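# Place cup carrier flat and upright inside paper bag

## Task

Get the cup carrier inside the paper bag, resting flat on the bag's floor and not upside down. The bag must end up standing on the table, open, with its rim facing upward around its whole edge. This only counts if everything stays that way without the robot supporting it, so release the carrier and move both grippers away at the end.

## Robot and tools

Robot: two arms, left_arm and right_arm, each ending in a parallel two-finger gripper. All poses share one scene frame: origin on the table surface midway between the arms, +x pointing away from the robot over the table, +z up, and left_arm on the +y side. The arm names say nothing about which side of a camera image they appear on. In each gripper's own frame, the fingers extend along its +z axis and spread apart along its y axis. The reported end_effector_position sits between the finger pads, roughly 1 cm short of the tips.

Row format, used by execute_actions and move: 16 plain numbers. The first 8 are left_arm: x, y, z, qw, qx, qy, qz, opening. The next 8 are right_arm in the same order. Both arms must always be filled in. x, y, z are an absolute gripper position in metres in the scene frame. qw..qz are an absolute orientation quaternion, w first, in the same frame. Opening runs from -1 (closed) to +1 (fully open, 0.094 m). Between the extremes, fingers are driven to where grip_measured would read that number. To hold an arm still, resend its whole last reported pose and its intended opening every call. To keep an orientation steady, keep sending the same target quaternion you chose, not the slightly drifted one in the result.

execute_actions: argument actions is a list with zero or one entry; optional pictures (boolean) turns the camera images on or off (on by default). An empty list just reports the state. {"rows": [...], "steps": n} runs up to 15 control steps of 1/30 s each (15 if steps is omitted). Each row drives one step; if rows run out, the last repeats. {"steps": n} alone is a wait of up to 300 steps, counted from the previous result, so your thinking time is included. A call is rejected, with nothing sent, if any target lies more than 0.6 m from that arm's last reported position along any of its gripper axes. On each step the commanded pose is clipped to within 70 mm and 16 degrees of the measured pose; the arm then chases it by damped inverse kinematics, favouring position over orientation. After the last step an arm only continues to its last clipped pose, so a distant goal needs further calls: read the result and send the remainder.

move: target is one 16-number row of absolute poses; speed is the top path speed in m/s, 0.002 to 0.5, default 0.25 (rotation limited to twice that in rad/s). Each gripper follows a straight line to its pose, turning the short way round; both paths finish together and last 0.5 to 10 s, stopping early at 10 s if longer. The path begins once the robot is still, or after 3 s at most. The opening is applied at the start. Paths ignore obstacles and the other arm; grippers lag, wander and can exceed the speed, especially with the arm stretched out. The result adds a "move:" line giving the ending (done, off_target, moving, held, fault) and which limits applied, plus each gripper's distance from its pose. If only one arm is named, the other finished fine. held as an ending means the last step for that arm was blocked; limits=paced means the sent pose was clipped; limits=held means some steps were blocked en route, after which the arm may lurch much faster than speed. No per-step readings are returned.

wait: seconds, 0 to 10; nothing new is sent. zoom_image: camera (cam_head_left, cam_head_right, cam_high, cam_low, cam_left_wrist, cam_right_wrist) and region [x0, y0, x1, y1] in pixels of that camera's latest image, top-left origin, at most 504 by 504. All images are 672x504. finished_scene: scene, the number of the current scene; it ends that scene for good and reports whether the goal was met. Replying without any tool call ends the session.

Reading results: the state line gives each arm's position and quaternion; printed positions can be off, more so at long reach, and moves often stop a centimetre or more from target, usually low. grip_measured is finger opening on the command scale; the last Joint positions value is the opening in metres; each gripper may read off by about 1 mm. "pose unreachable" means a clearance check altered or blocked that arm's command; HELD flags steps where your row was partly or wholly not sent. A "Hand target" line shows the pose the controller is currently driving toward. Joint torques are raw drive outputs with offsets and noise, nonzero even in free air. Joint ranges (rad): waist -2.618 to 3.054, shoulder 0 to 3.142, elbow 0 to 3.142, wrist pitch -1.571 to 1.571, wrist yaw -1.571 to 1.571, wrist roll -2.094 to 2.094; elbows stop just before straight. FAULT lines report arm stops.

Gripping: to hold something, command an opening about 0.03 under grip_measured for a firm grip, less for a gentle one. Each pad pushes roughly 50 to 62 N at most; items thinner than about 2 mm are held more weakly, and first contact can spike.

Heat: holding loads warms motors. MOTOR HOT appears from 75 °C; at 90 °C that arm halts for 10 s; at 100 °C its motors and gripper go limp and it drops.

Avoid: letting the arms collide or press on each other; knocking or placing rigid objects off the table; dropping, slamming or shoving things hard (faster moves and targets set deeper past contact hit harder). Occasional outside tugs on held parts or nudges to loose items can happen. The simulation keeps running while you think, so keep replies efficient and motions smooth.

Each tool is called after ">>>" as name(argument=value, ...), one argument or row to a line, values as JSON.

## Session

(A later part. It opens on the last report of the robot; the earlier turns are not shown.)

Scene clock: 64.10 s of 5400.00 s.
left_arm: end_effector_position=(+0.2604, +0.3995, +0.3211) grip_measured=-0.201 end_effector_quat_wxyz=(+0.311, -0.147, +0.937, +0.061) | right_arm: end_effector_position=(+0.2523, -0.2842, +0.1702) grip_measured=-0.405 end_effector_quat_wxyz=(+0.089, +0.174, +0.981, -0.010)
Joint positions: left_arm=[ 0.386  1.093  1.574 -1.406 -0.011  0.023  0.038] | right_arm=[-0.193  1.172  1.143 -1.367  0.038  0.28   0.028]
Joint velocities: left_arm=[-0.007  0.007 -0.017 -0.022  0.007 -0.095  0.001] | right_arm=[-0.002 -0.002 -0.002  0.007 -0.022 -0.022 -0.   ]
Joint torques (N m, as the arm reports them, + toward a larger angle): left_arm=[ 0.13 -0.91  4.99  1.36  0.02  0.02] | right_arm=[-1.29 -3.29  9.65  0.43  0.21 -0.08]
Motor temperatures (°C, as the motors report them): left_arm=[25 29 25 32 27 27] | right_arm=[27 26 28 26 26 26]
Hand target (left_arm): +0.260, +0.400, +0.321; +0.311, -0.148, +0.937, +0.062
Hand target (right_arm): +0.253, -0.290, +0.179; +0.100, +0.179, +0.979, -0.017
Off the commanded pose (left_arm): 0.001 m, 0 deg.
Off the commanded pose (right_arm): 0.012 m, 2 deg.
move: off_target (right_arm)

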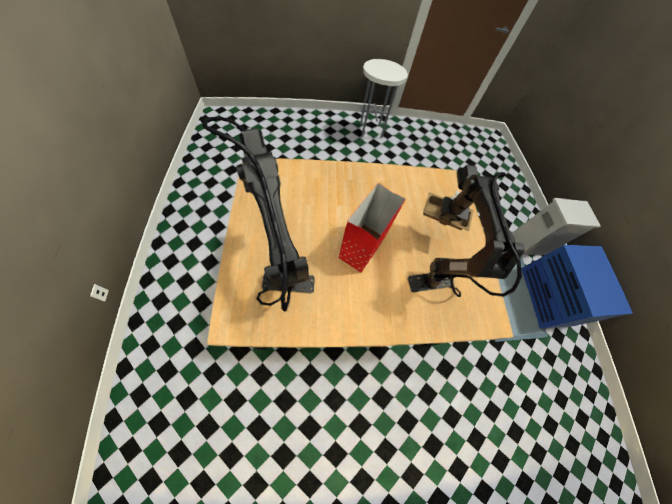

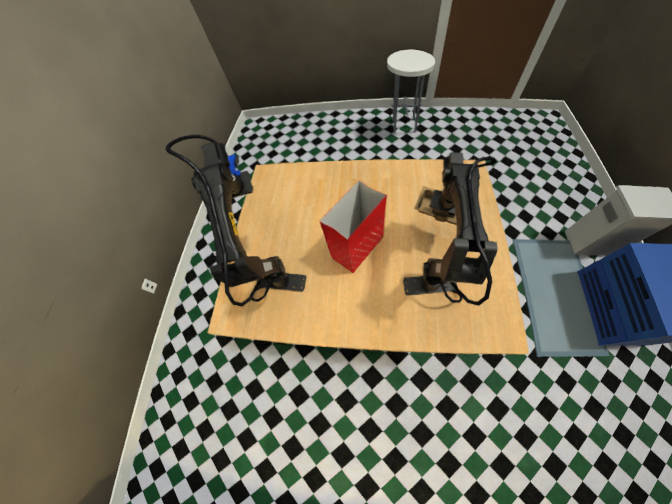

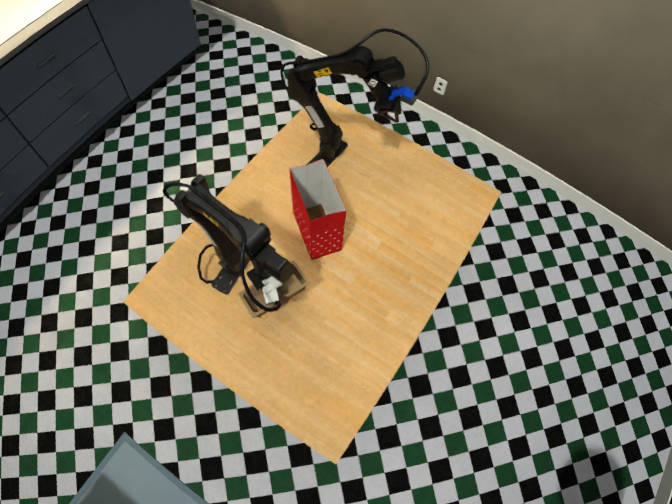

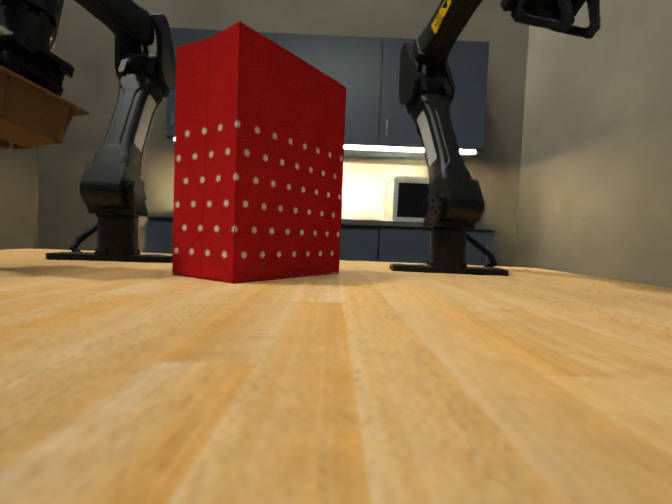

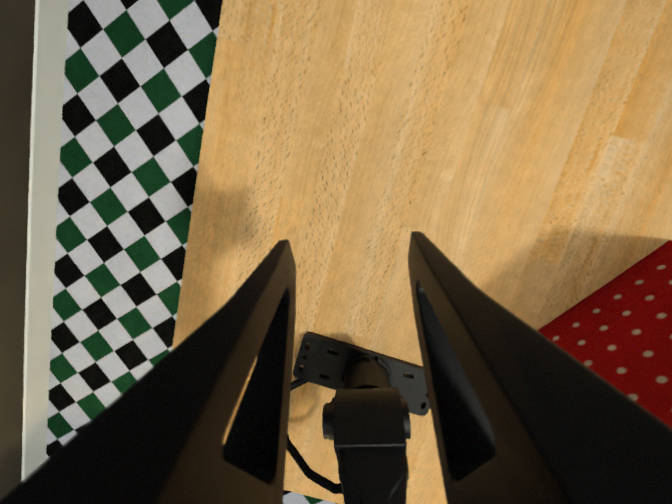

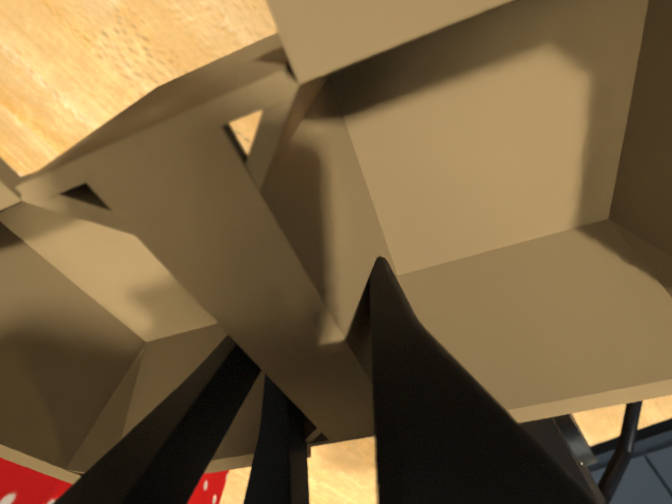

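>>> move(
  target=[0.26,0.4,0.321,0.311,-0.148,0.937,0.062,-0.2,0.33,-0.29,0.38,0.31,0,0.95,0,-0.47],
  speed=0.15,
)

>>> move(
  target=[0.26,0.4,0.321,0.311,-0.148,0.937,0.062,-0.2,0.205,0.005,0.38,0.274,-0.439,0.844,0.143,-0.47],
  speed=0.15,
)

>>> move(
  target=[0.26,0.4,0.321,0.311,-0.148,0.937,0.062,-0.2,0.205,0.005,0.33,0.22,-0.447,0.859,0.115,-0.47],
  speed=0.06,
)

>>> zoom_image(
  camera="cam_high",
  region=[230,90,430,270],
)

>>> zoom_image(
  camera="cam_head_left",
  region=[310,140,460,280],
)

Scene clock: 70.60 s of 5400.00 s.
left_arm: end_effector_position=(+0.2604, +0.3995, +0.3211) grip_measured=-0.201 end_effector_quat_wxyz=(+0.311, -0.147, +0.937, +0.061) | right_arm: end_effector_position=(+0.3307, -0.2881, +0.3765) grip_measured=-0.405 end_effector_quat_wxyz=(+0.322, -0.003, +0.947, -0.001)
Joint positions: left_arm=[ 0.386  1.093  1.574 -1.406 -0.011  0.023  0.038] | right_arm=[-0.265  1.399  2.042 -1.563 -0.084 -0.116  0.028]
Joint velocities: left_arm=[-0.002 -0.007 -0.022 -0.007  0.007  0.007 -0.   ] | right_arm=[-0.012  0.002  0.002 -0.037 -0.037 -0.022  0.   ]
Joint torques (N m, as the arm reports them, + toward a larger angle): left_arm=[ 0.1  -0.98  5.1   1.38  0.   -0.01] | right_arm=[-1.07 -1.7   7.93  1.38 -0.12 -0.08]
Motor temperatures (°C, as the motors report them): left_arm=[25 29 25 32 27 27] | right_arm=[27 26 28 26 26 26]
Hand target (left_arm): +0.260, +0.400, +0.321; +0.311, -0.148, +0.937, +0.062
Hand target (right_arm): +0.334, -0.290, +0.380; +0.325, -0.003, +0.946, +0.000
Off the commanded pose (left_arm): 0.001 m, 0 deg.
Off the commanded pose (right_arm): 0.004 m, 1 deg.
joint sent to its limit (right arm) — the command would take joint 4 (wrist pitch) past its lower limit, so that joint was sent only as far as its limit.
After step 90, 1.17 s passed at rest.
move: done

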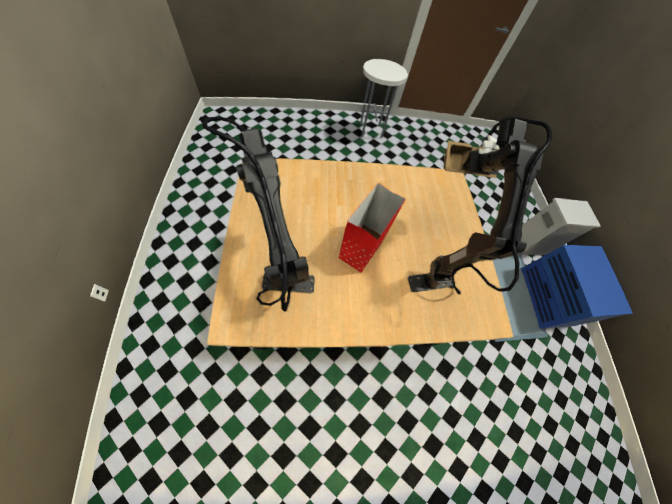

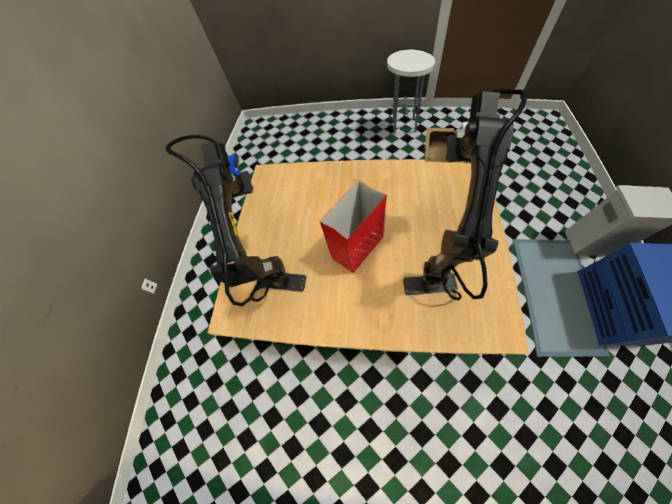

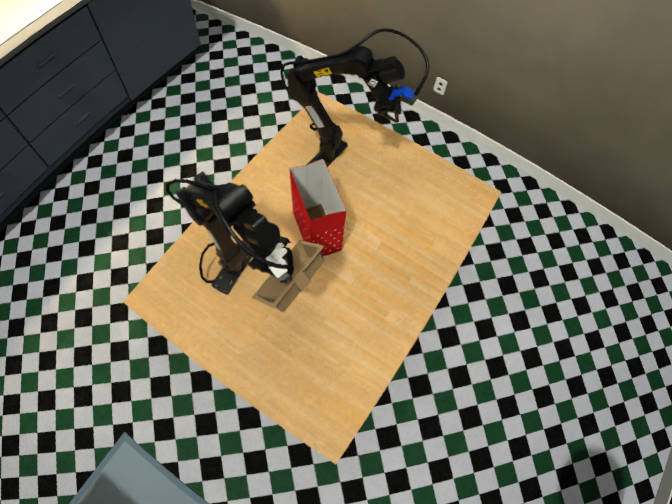

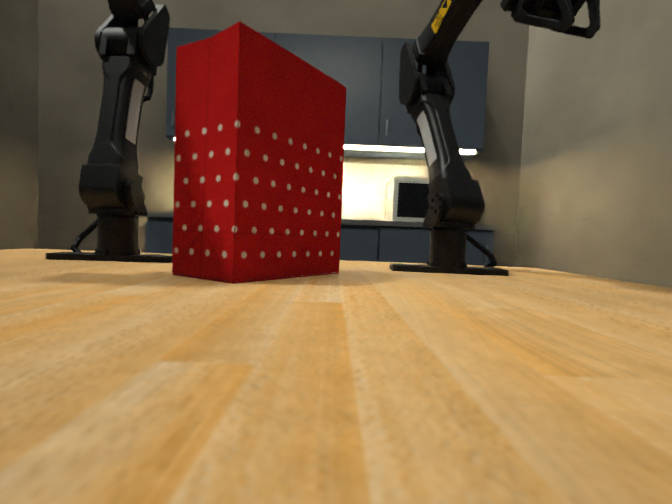

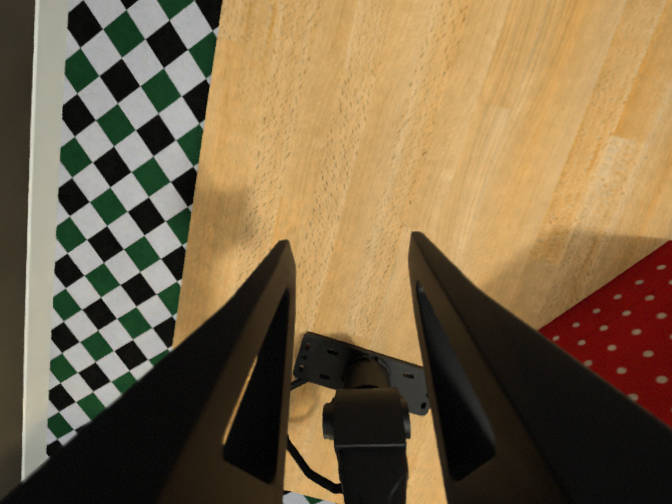

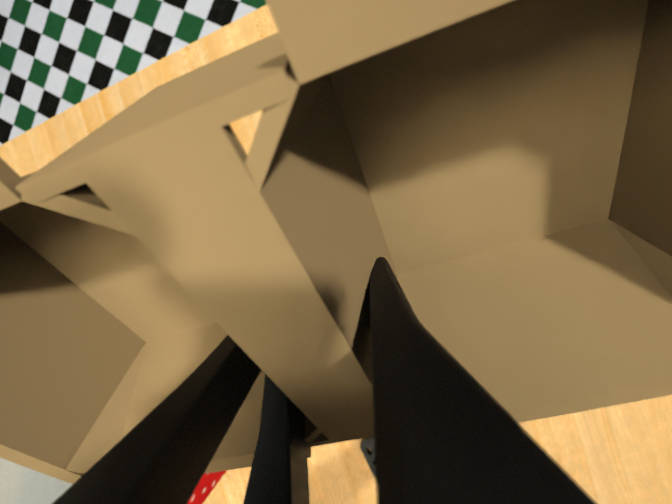

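Scene clock: 74.13 s of 5400.00 s.
left_arm: end_effector_position=(+0.2604, +0.3995, +0.3211) grip_measured=-0.201 end_effector_quat_wxyz=(+0.311, -0.147, +0.937, +0.061) | right_arm: end_effector_position=(+0.2019, +0.0023, +0.3730) grip_measured=-0.404 end_effector_quat_wxyz=(+0.278, -0.433, +0.846, +0.142)
Joint positions: left_arm=[ 0.386  1.093  1.574 -1.406 -0.011  0.023  0.038] | right_arm=[ 0.961  1.49   2.112 -1.564  0.084  0.113  0.028]
Joint velocities: left_arm=[-0.012  0.007 -0.017  0.007 -0.095 -0.051 -0.001] | right_arm=[-0.002 -0.002  0.017 -0.081 -0.095 -0.066 -0.   ]
Joint torques (N m, as the arm reports them, + toward a larger angle): left_arm=[ 0.09 -1.08  5.14  1.37 -0.01 -0.02] | right_arm=[ 1.04 -3.49  8.04  1.31  0.05 -0.07]
Motor temperatures (°C, as the motors report them): left_arm=[25 29 25 32 27 27] | right_arm=[27 25 28 27 26 26]
Hand target (left_arm): +0.260, +0.400, +0.321; +0.311, -0.148, +0.937, +0.062
Hand target (right_arm): +0.200, +0.005, +0.379; +0.284, -0.439, +0.840, +0.147
Off the commanded pose (left_arm): 0.001 m, 0 deg.
Off the commanded pose (right_arm): 0.008 m, 1 deg.
joint sent to its limit (right arm) — the command would take joint 4 (wrist pitch) past its lower limit, so that joint was sent only as far as its limit.
move: done

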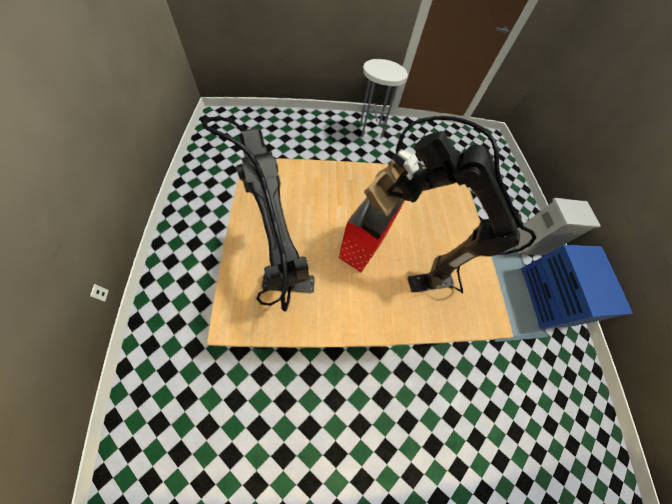

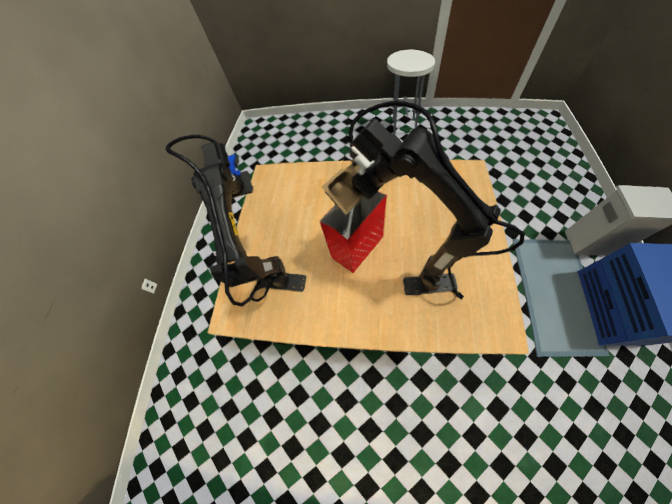

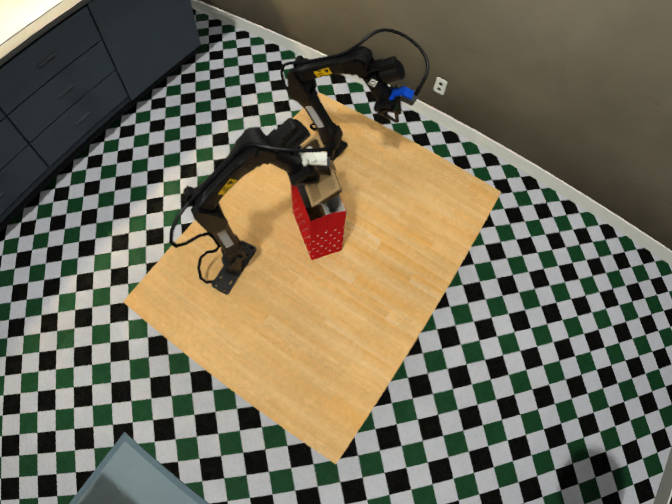

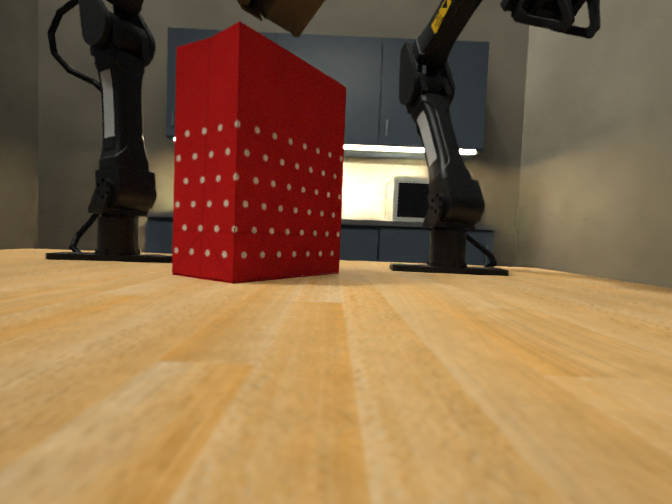

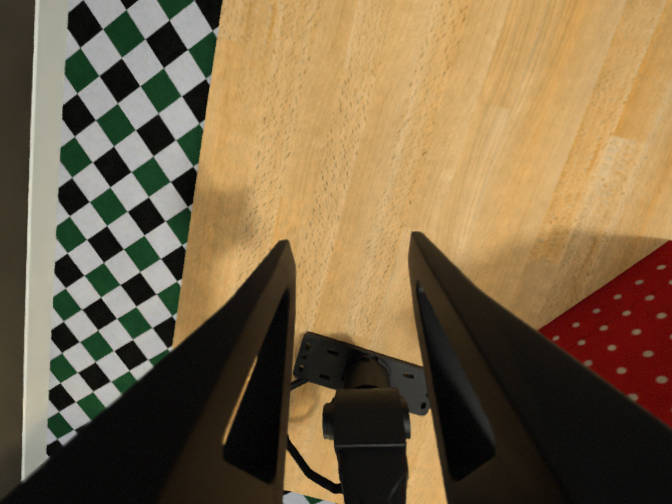

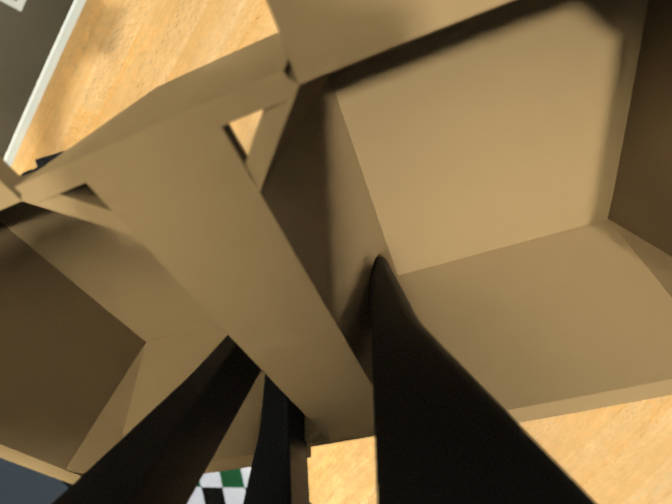

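Scene clock: 75.50 s of 5400.00 s.
left_arm: end_effector_position=(+0.2604, +0.3995, +0.3211) grip_measured=-0.201 end_effector_quat_wxyz=(+0.311, -0.147, +0.937, +0.061) | right_arm: end_effector_position=(+0.1993, +0.0001, +0.3360) grip_measured=-0.404 end_effector_quat_wxyz=(+0.225, -0.447, +0.858, +0.118)
Joint positions: left_arm=[ 0.386  1.093  1.574 -1.406 -0.011  0.023  0.038] | right_arm=[ 0.948  1.49   1.994 -1.564  0.054  0.1    0.028]
Joint velocities: left_arm=[ 0.007  0.012  0.002 -0.037 -0.051  0.066  0.   ] | right_arm=[-0.002  0.007  0.002 -0.081 -0.051 -0.066 -0.   ]
Joint torques (N m, as the arm reports them, + toward a larger angle): left_arm=[ 0.08 -0.98  5.15  1.35  0.01  0.  ] | right_arm=[-1.07 -3.22  4.78  1.36 -0.03 -0.09]
Motor temperatures (°C, as the motors report them): left_arm=[25 28 25 32 27 27] | right_arm=[27 25 28 27 26 26]
Hand target (left_arm): +0.260, +0.400, +0.321; +0.311, -0.148, +0.937, +0.062
Hand target (right_arm): +0.205, +0.004, +0.330; +0.220, -0.446, +0.860, +0.115
Off the commanded pose (left_arm): 0.001 m, 0 deg.
Off the commanded pose (right_arm): 0.010 m, 1 deg.
move: done

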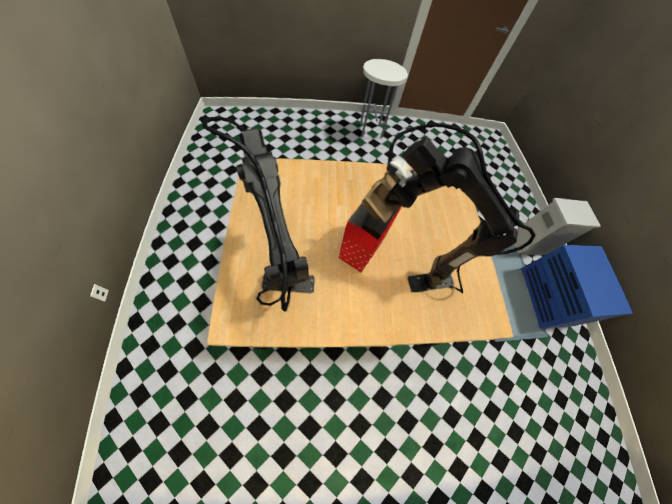

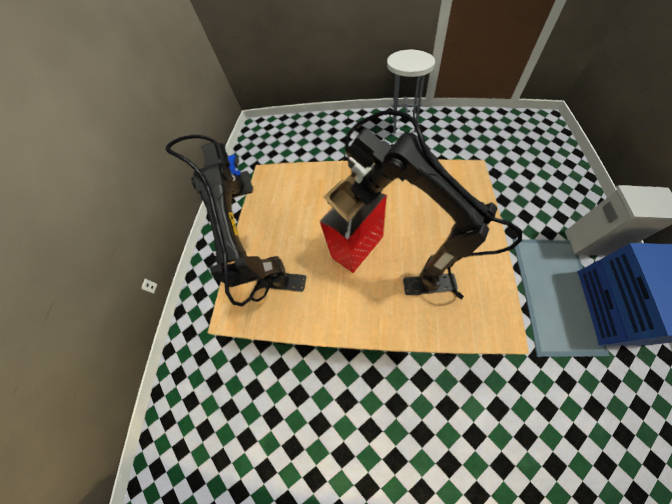

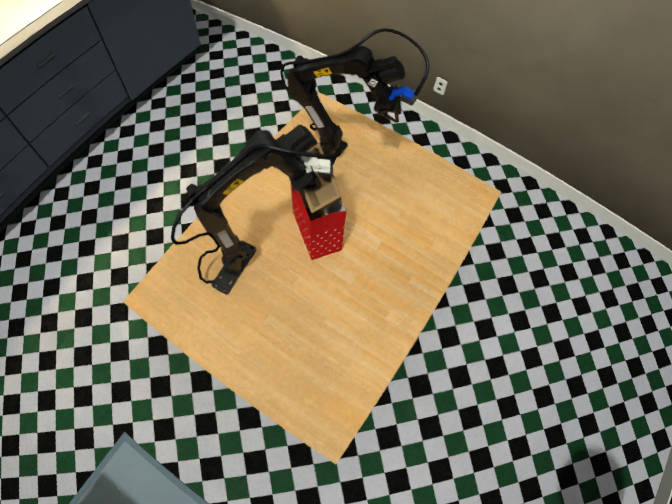

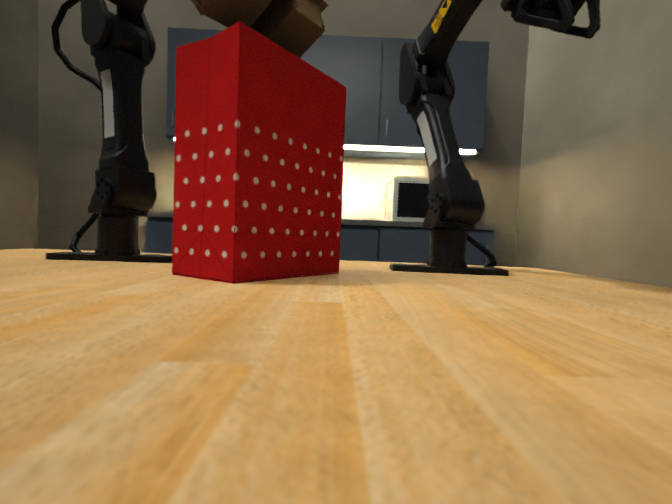

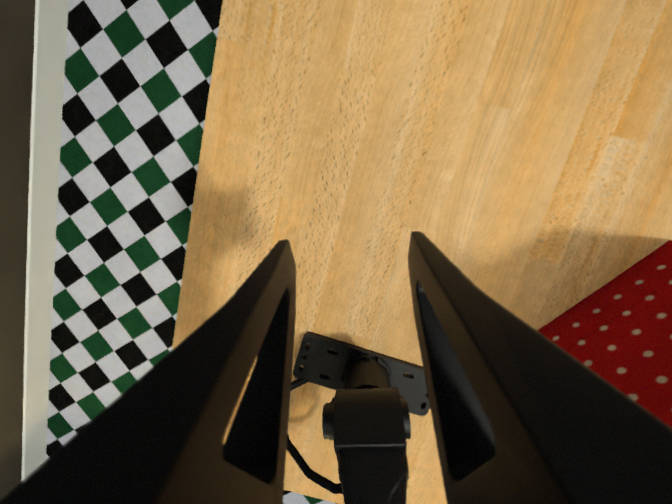

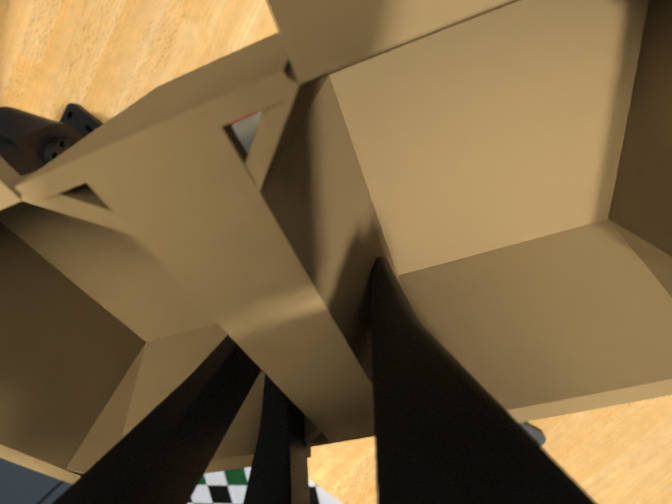

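Region (230, 90, 430, 270) of cam_high's 672x504 image, scaled by 2.520, with more detail than that image has; it fills the top 454 rows of this view, and the rest is white.

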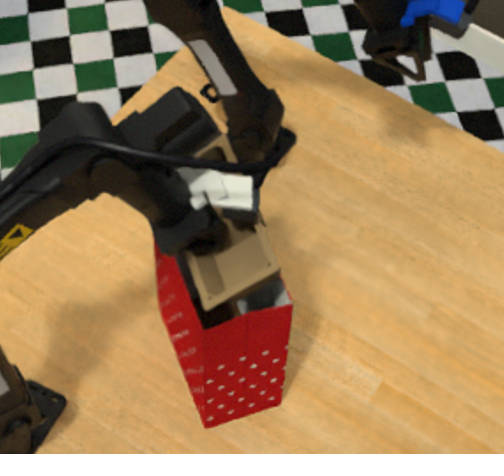

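Region (310, 140, 460, 280) of cam_head_left's 672x504 image, scaled by 3.360, with more detail than that image has; it fills the top 470 rows of this view, and the rest is white.

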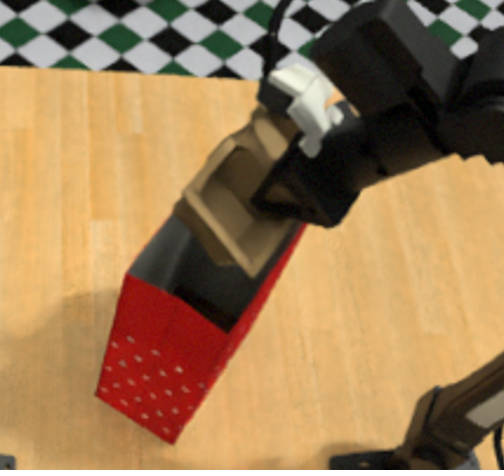

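>>> move(
  target=[0.26,0.4,0.321,0.311,-0.148,0.937,0.062,-0.2,0.2,0.005,0.285,0.19,-0.451,0.866,0.099,-0.47],
  speed=0.05,
)

>>> zoom_image(
  camera="cam_high",
  region=[260,120,390,250],
)

>>> zoom_image(
  camera="cam_head_left",
  region=[320,150,440,270],
)

Scene clock: 80.57 s of 5400.00 s.
left_arm: end_effector_position=(+0.2604, +0.3995, +0.3211) grip_measured=-0.201 end_effector_quat_wxyz=(+0.311, -0.147, +0.937, +0.061) | right_arm: end_effector_position=(+0.2012, +0.0042, +0.2758) grip_measured=-0.404 end_effector_quat_wxyz=(+0.172, -0.454, +0.870, +0.083)
Joint positions: left_arm=[ 0.386  1.093  1.574 -1.406 -0.011  0.023  0.038] | right_arm=[ 0.948  1.49   1.766 -1.467  0.053  0.101  0.028]
Joint velocities: left_arm=[-0.007 -0.002  0.017  0.007 -0.022  0.022 -0.001] | right_arm=[-0.012 -0.002  0.007 -0.037 -0.051 -0.022 -0.   ]
Joint torques (N m, as the arm reports them, + toward a larger angle): left_arm=[ 0.1  -0.91  5.07  1.37  0.01 -0.01] | right_arm=[ 0.23 -8.43  5.55  1.18 -0.01  0.04]
Motor temperatures (°C, as the motors report them): left_arm=[25 28 25 32 27 27] | right_arm=[27 26 28 28 26 26]
Hand target (left_arm): +0.260, +0.400, +0.321; +0.311, -0.148, +0.937, +0.062
Hand target (right_arm): +0.200, +0.004, +0.285; +0.190, -0.451, +0.867, +0.099
Off the commanded pose (left_arm): 0.001 m, 0 deg.
Off the commanded pose (right_arm): 0.009 m, 3 deg.
After step 90, 0.63 s passed at rest.
move: off_target (right_arm)

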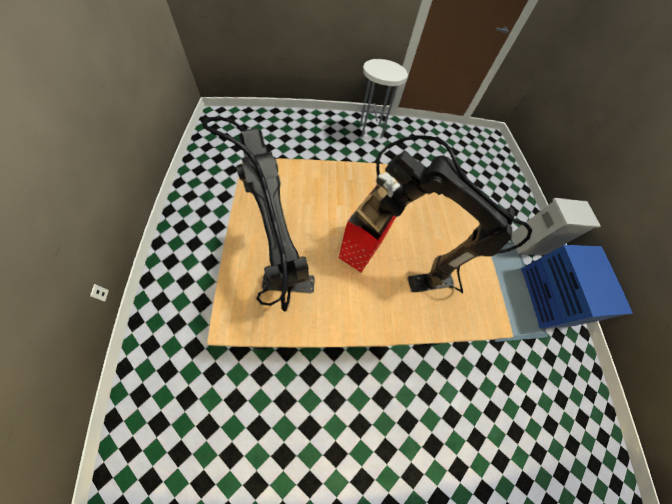

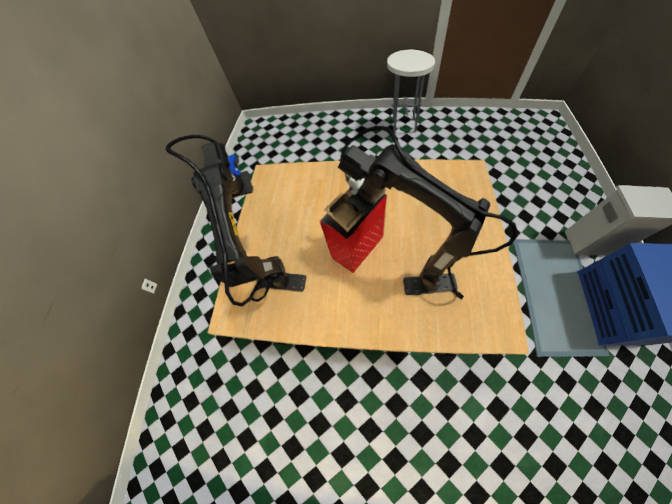

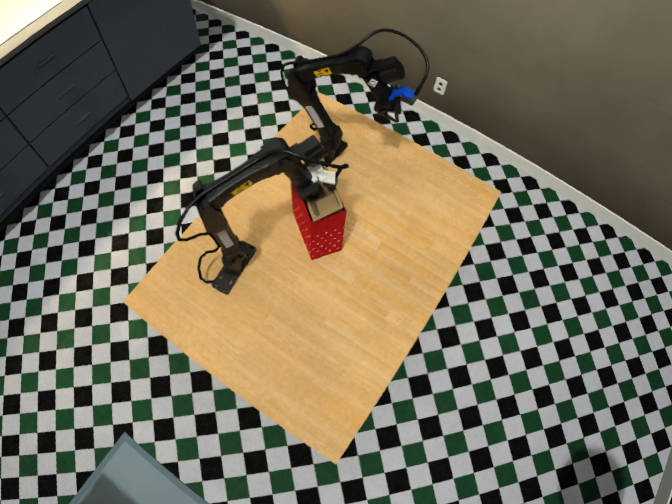

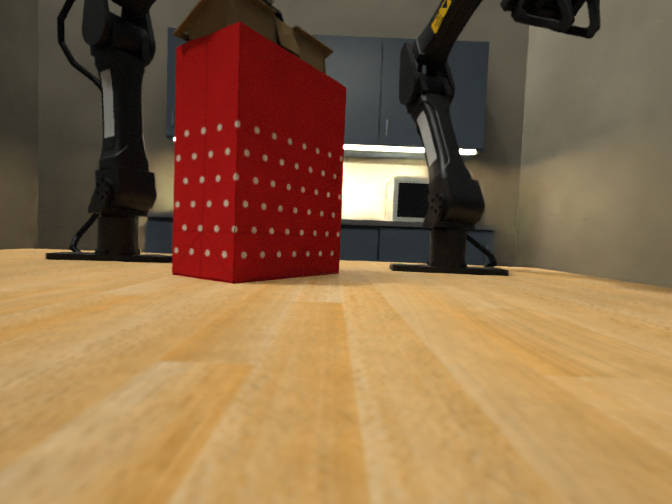

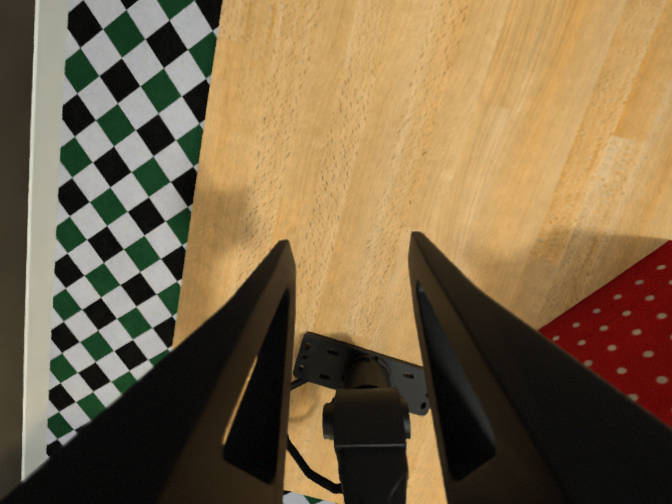

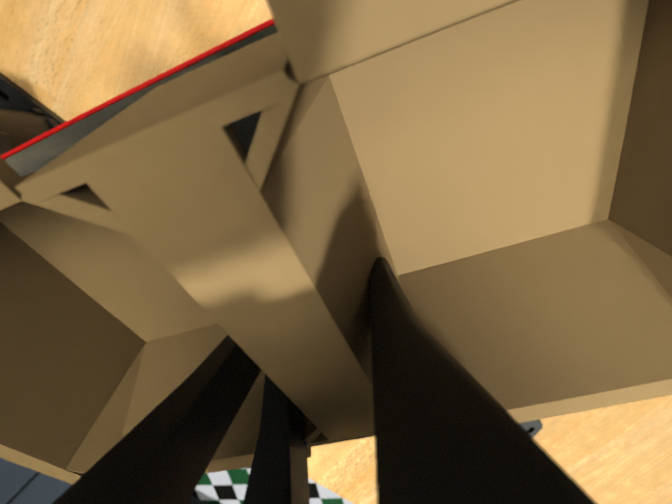

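Region (260, 120, 390, 250) of cam_high's 672x504 image, scaled by 3.877, with more detail than that image has.

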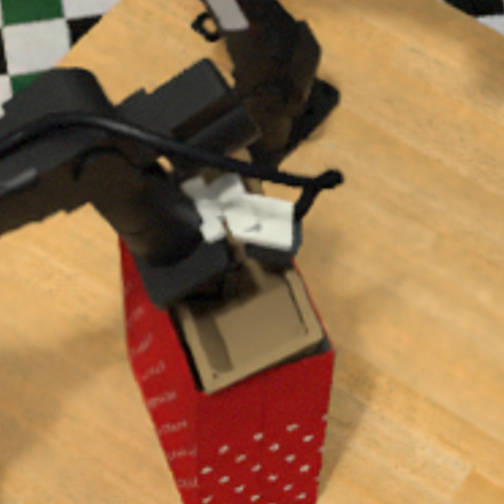

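Region (320, 150, 440, 270) of cam_head_left's 672x504 image, scaled by 4.200, with more detail than that image has.

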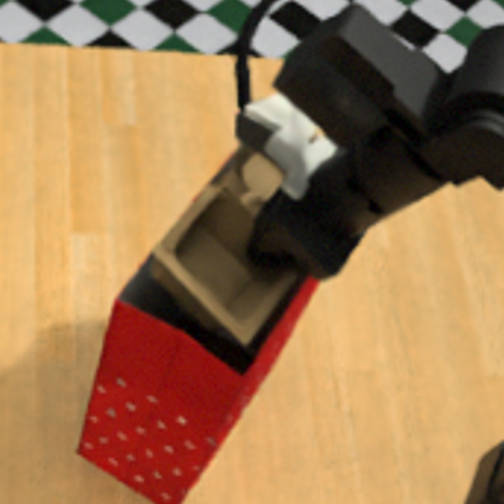

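The carrier needs about 1.5 cm of shift along the long axis toward the near end.

>>> move(
  target=[0.26,0.4,0.321,0.311,-0.148,0.937,0.062,-0.2,0.186,0.016,0.28,0.19,-0.451,0.866,0.099,-0.47],
  speed=0.03,
)

>>> zoom_image(
  camera="cam_high",
  region=[260,120,390,250],
)

>>> zoom_image(
  camera="cam_head_right",
  region=[300,150,420,270],
)

Scene clock: 85.10 s of 5400.00 s.
left_arm: end_effector_position=(+0.2604, +0.3995, +0.3211) grip_measured=-0.201 end_effector_quat_wxyz=(+0.311, -0.147, +0.937, +0.061) | right_arm: end_effector_position=(+0.1863, +0.0151, +0.2731) grip_measured=-0.404 end_effector_quat_wxyz=(+0.170, -0.454, +0.870, +0.091)
Joint positions: left_arm=[ 0.386  1.093  1.574 -1.406 -0.011  0.023  0.038] | right_arm=[ 1.012  1.49   1.752 -1.449  0.062  0.164  0.028]
Joint velocities: left_arm=[-0.007 -0.007  0.002 -0.051  0.022  0.022 -0.001] | right_arm=[ 0.012  0.012 -0.002  0.037 -0.007 -0.007 -0.   ]
Joint torques (N m, as the arm reports them, + toward a larger angle): left_arm=[ 0.19 -0.99  5.16  1.38  0.01  0.01] | right_arm=[ 1.06 -7.72  5.61  1.18  0.2   0.04]
Motor temperatures (°C, as the motors report them): left_arm=[25 28 25 33 27 27] | right_arm=[27 26 28 28 26 26]
Hand target (left_arm): +0.260, +0.400, +0.321; +0.311, -0.148, +0.937, +0.062
Hand target (right_arm): +0.186, +0.016, +0.280; +0.189, -0.452, +0.866, +0.098
Off the commanded pose (left_arm): 0.001 m, 0 deg.
Off the commanded pose (right_arm): 0.007 m, 2 deg.
After step 90, 0.47 s passed at rest.
move: done

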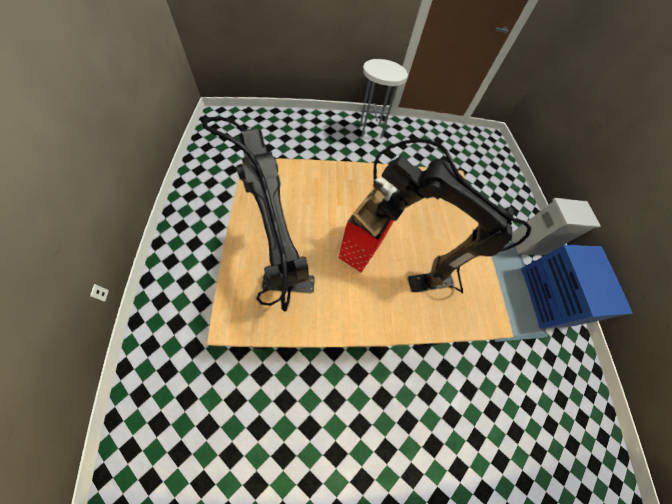

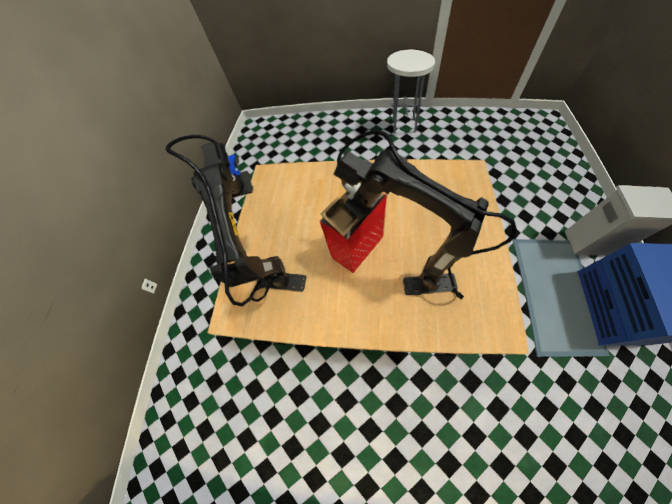

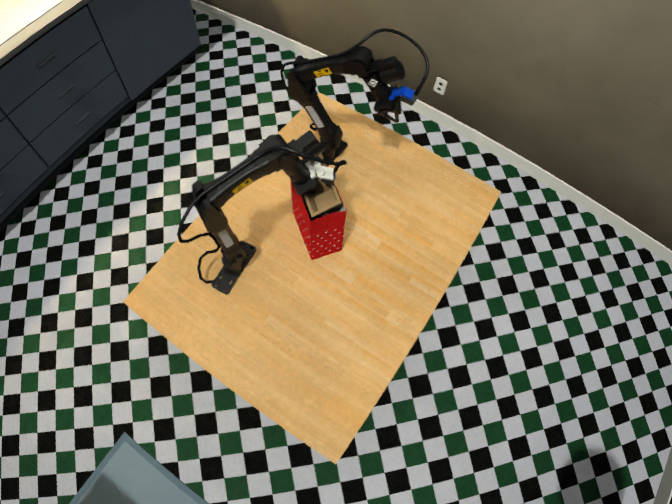

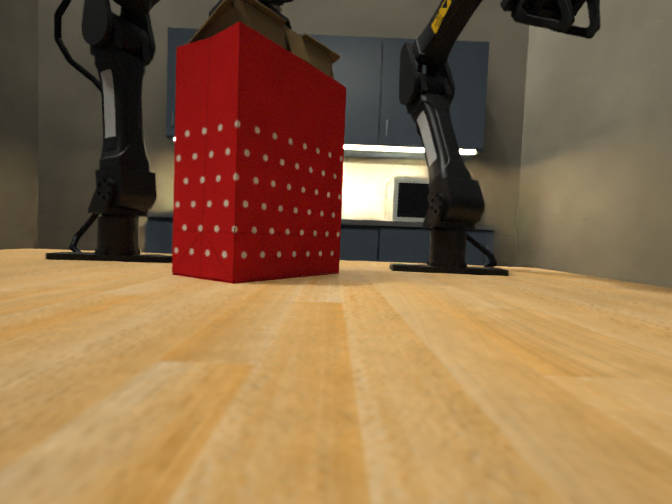

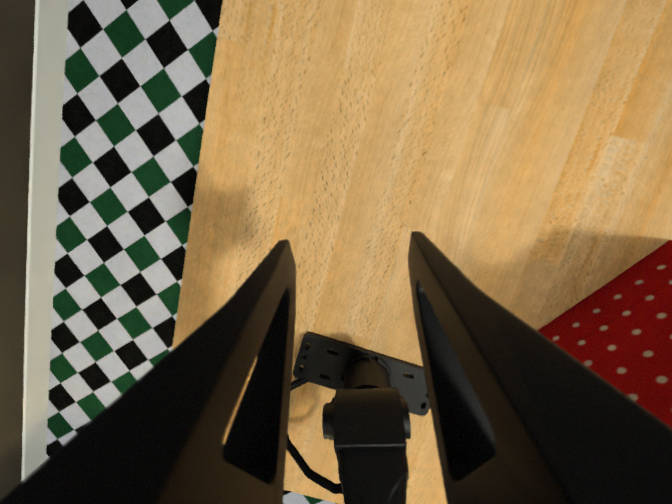

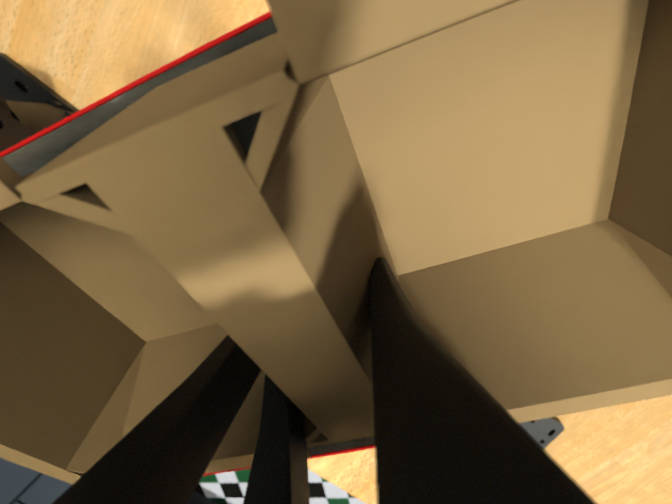

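Region (260, 120, 390, 250) of cam_high's 672x504 image, scaled by 3.877, with more detail than that image has.

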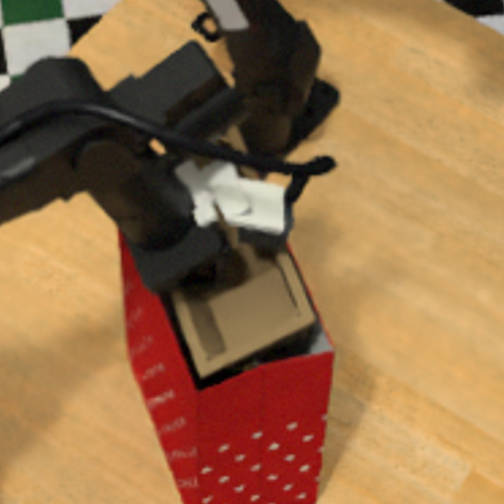

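Region (300, 150, 420, 270) of cam_head_right's 672x504 image, scaled by 4.200, with more detail than that image has.

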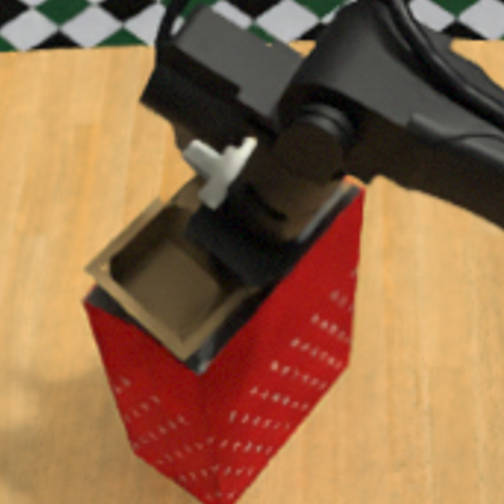

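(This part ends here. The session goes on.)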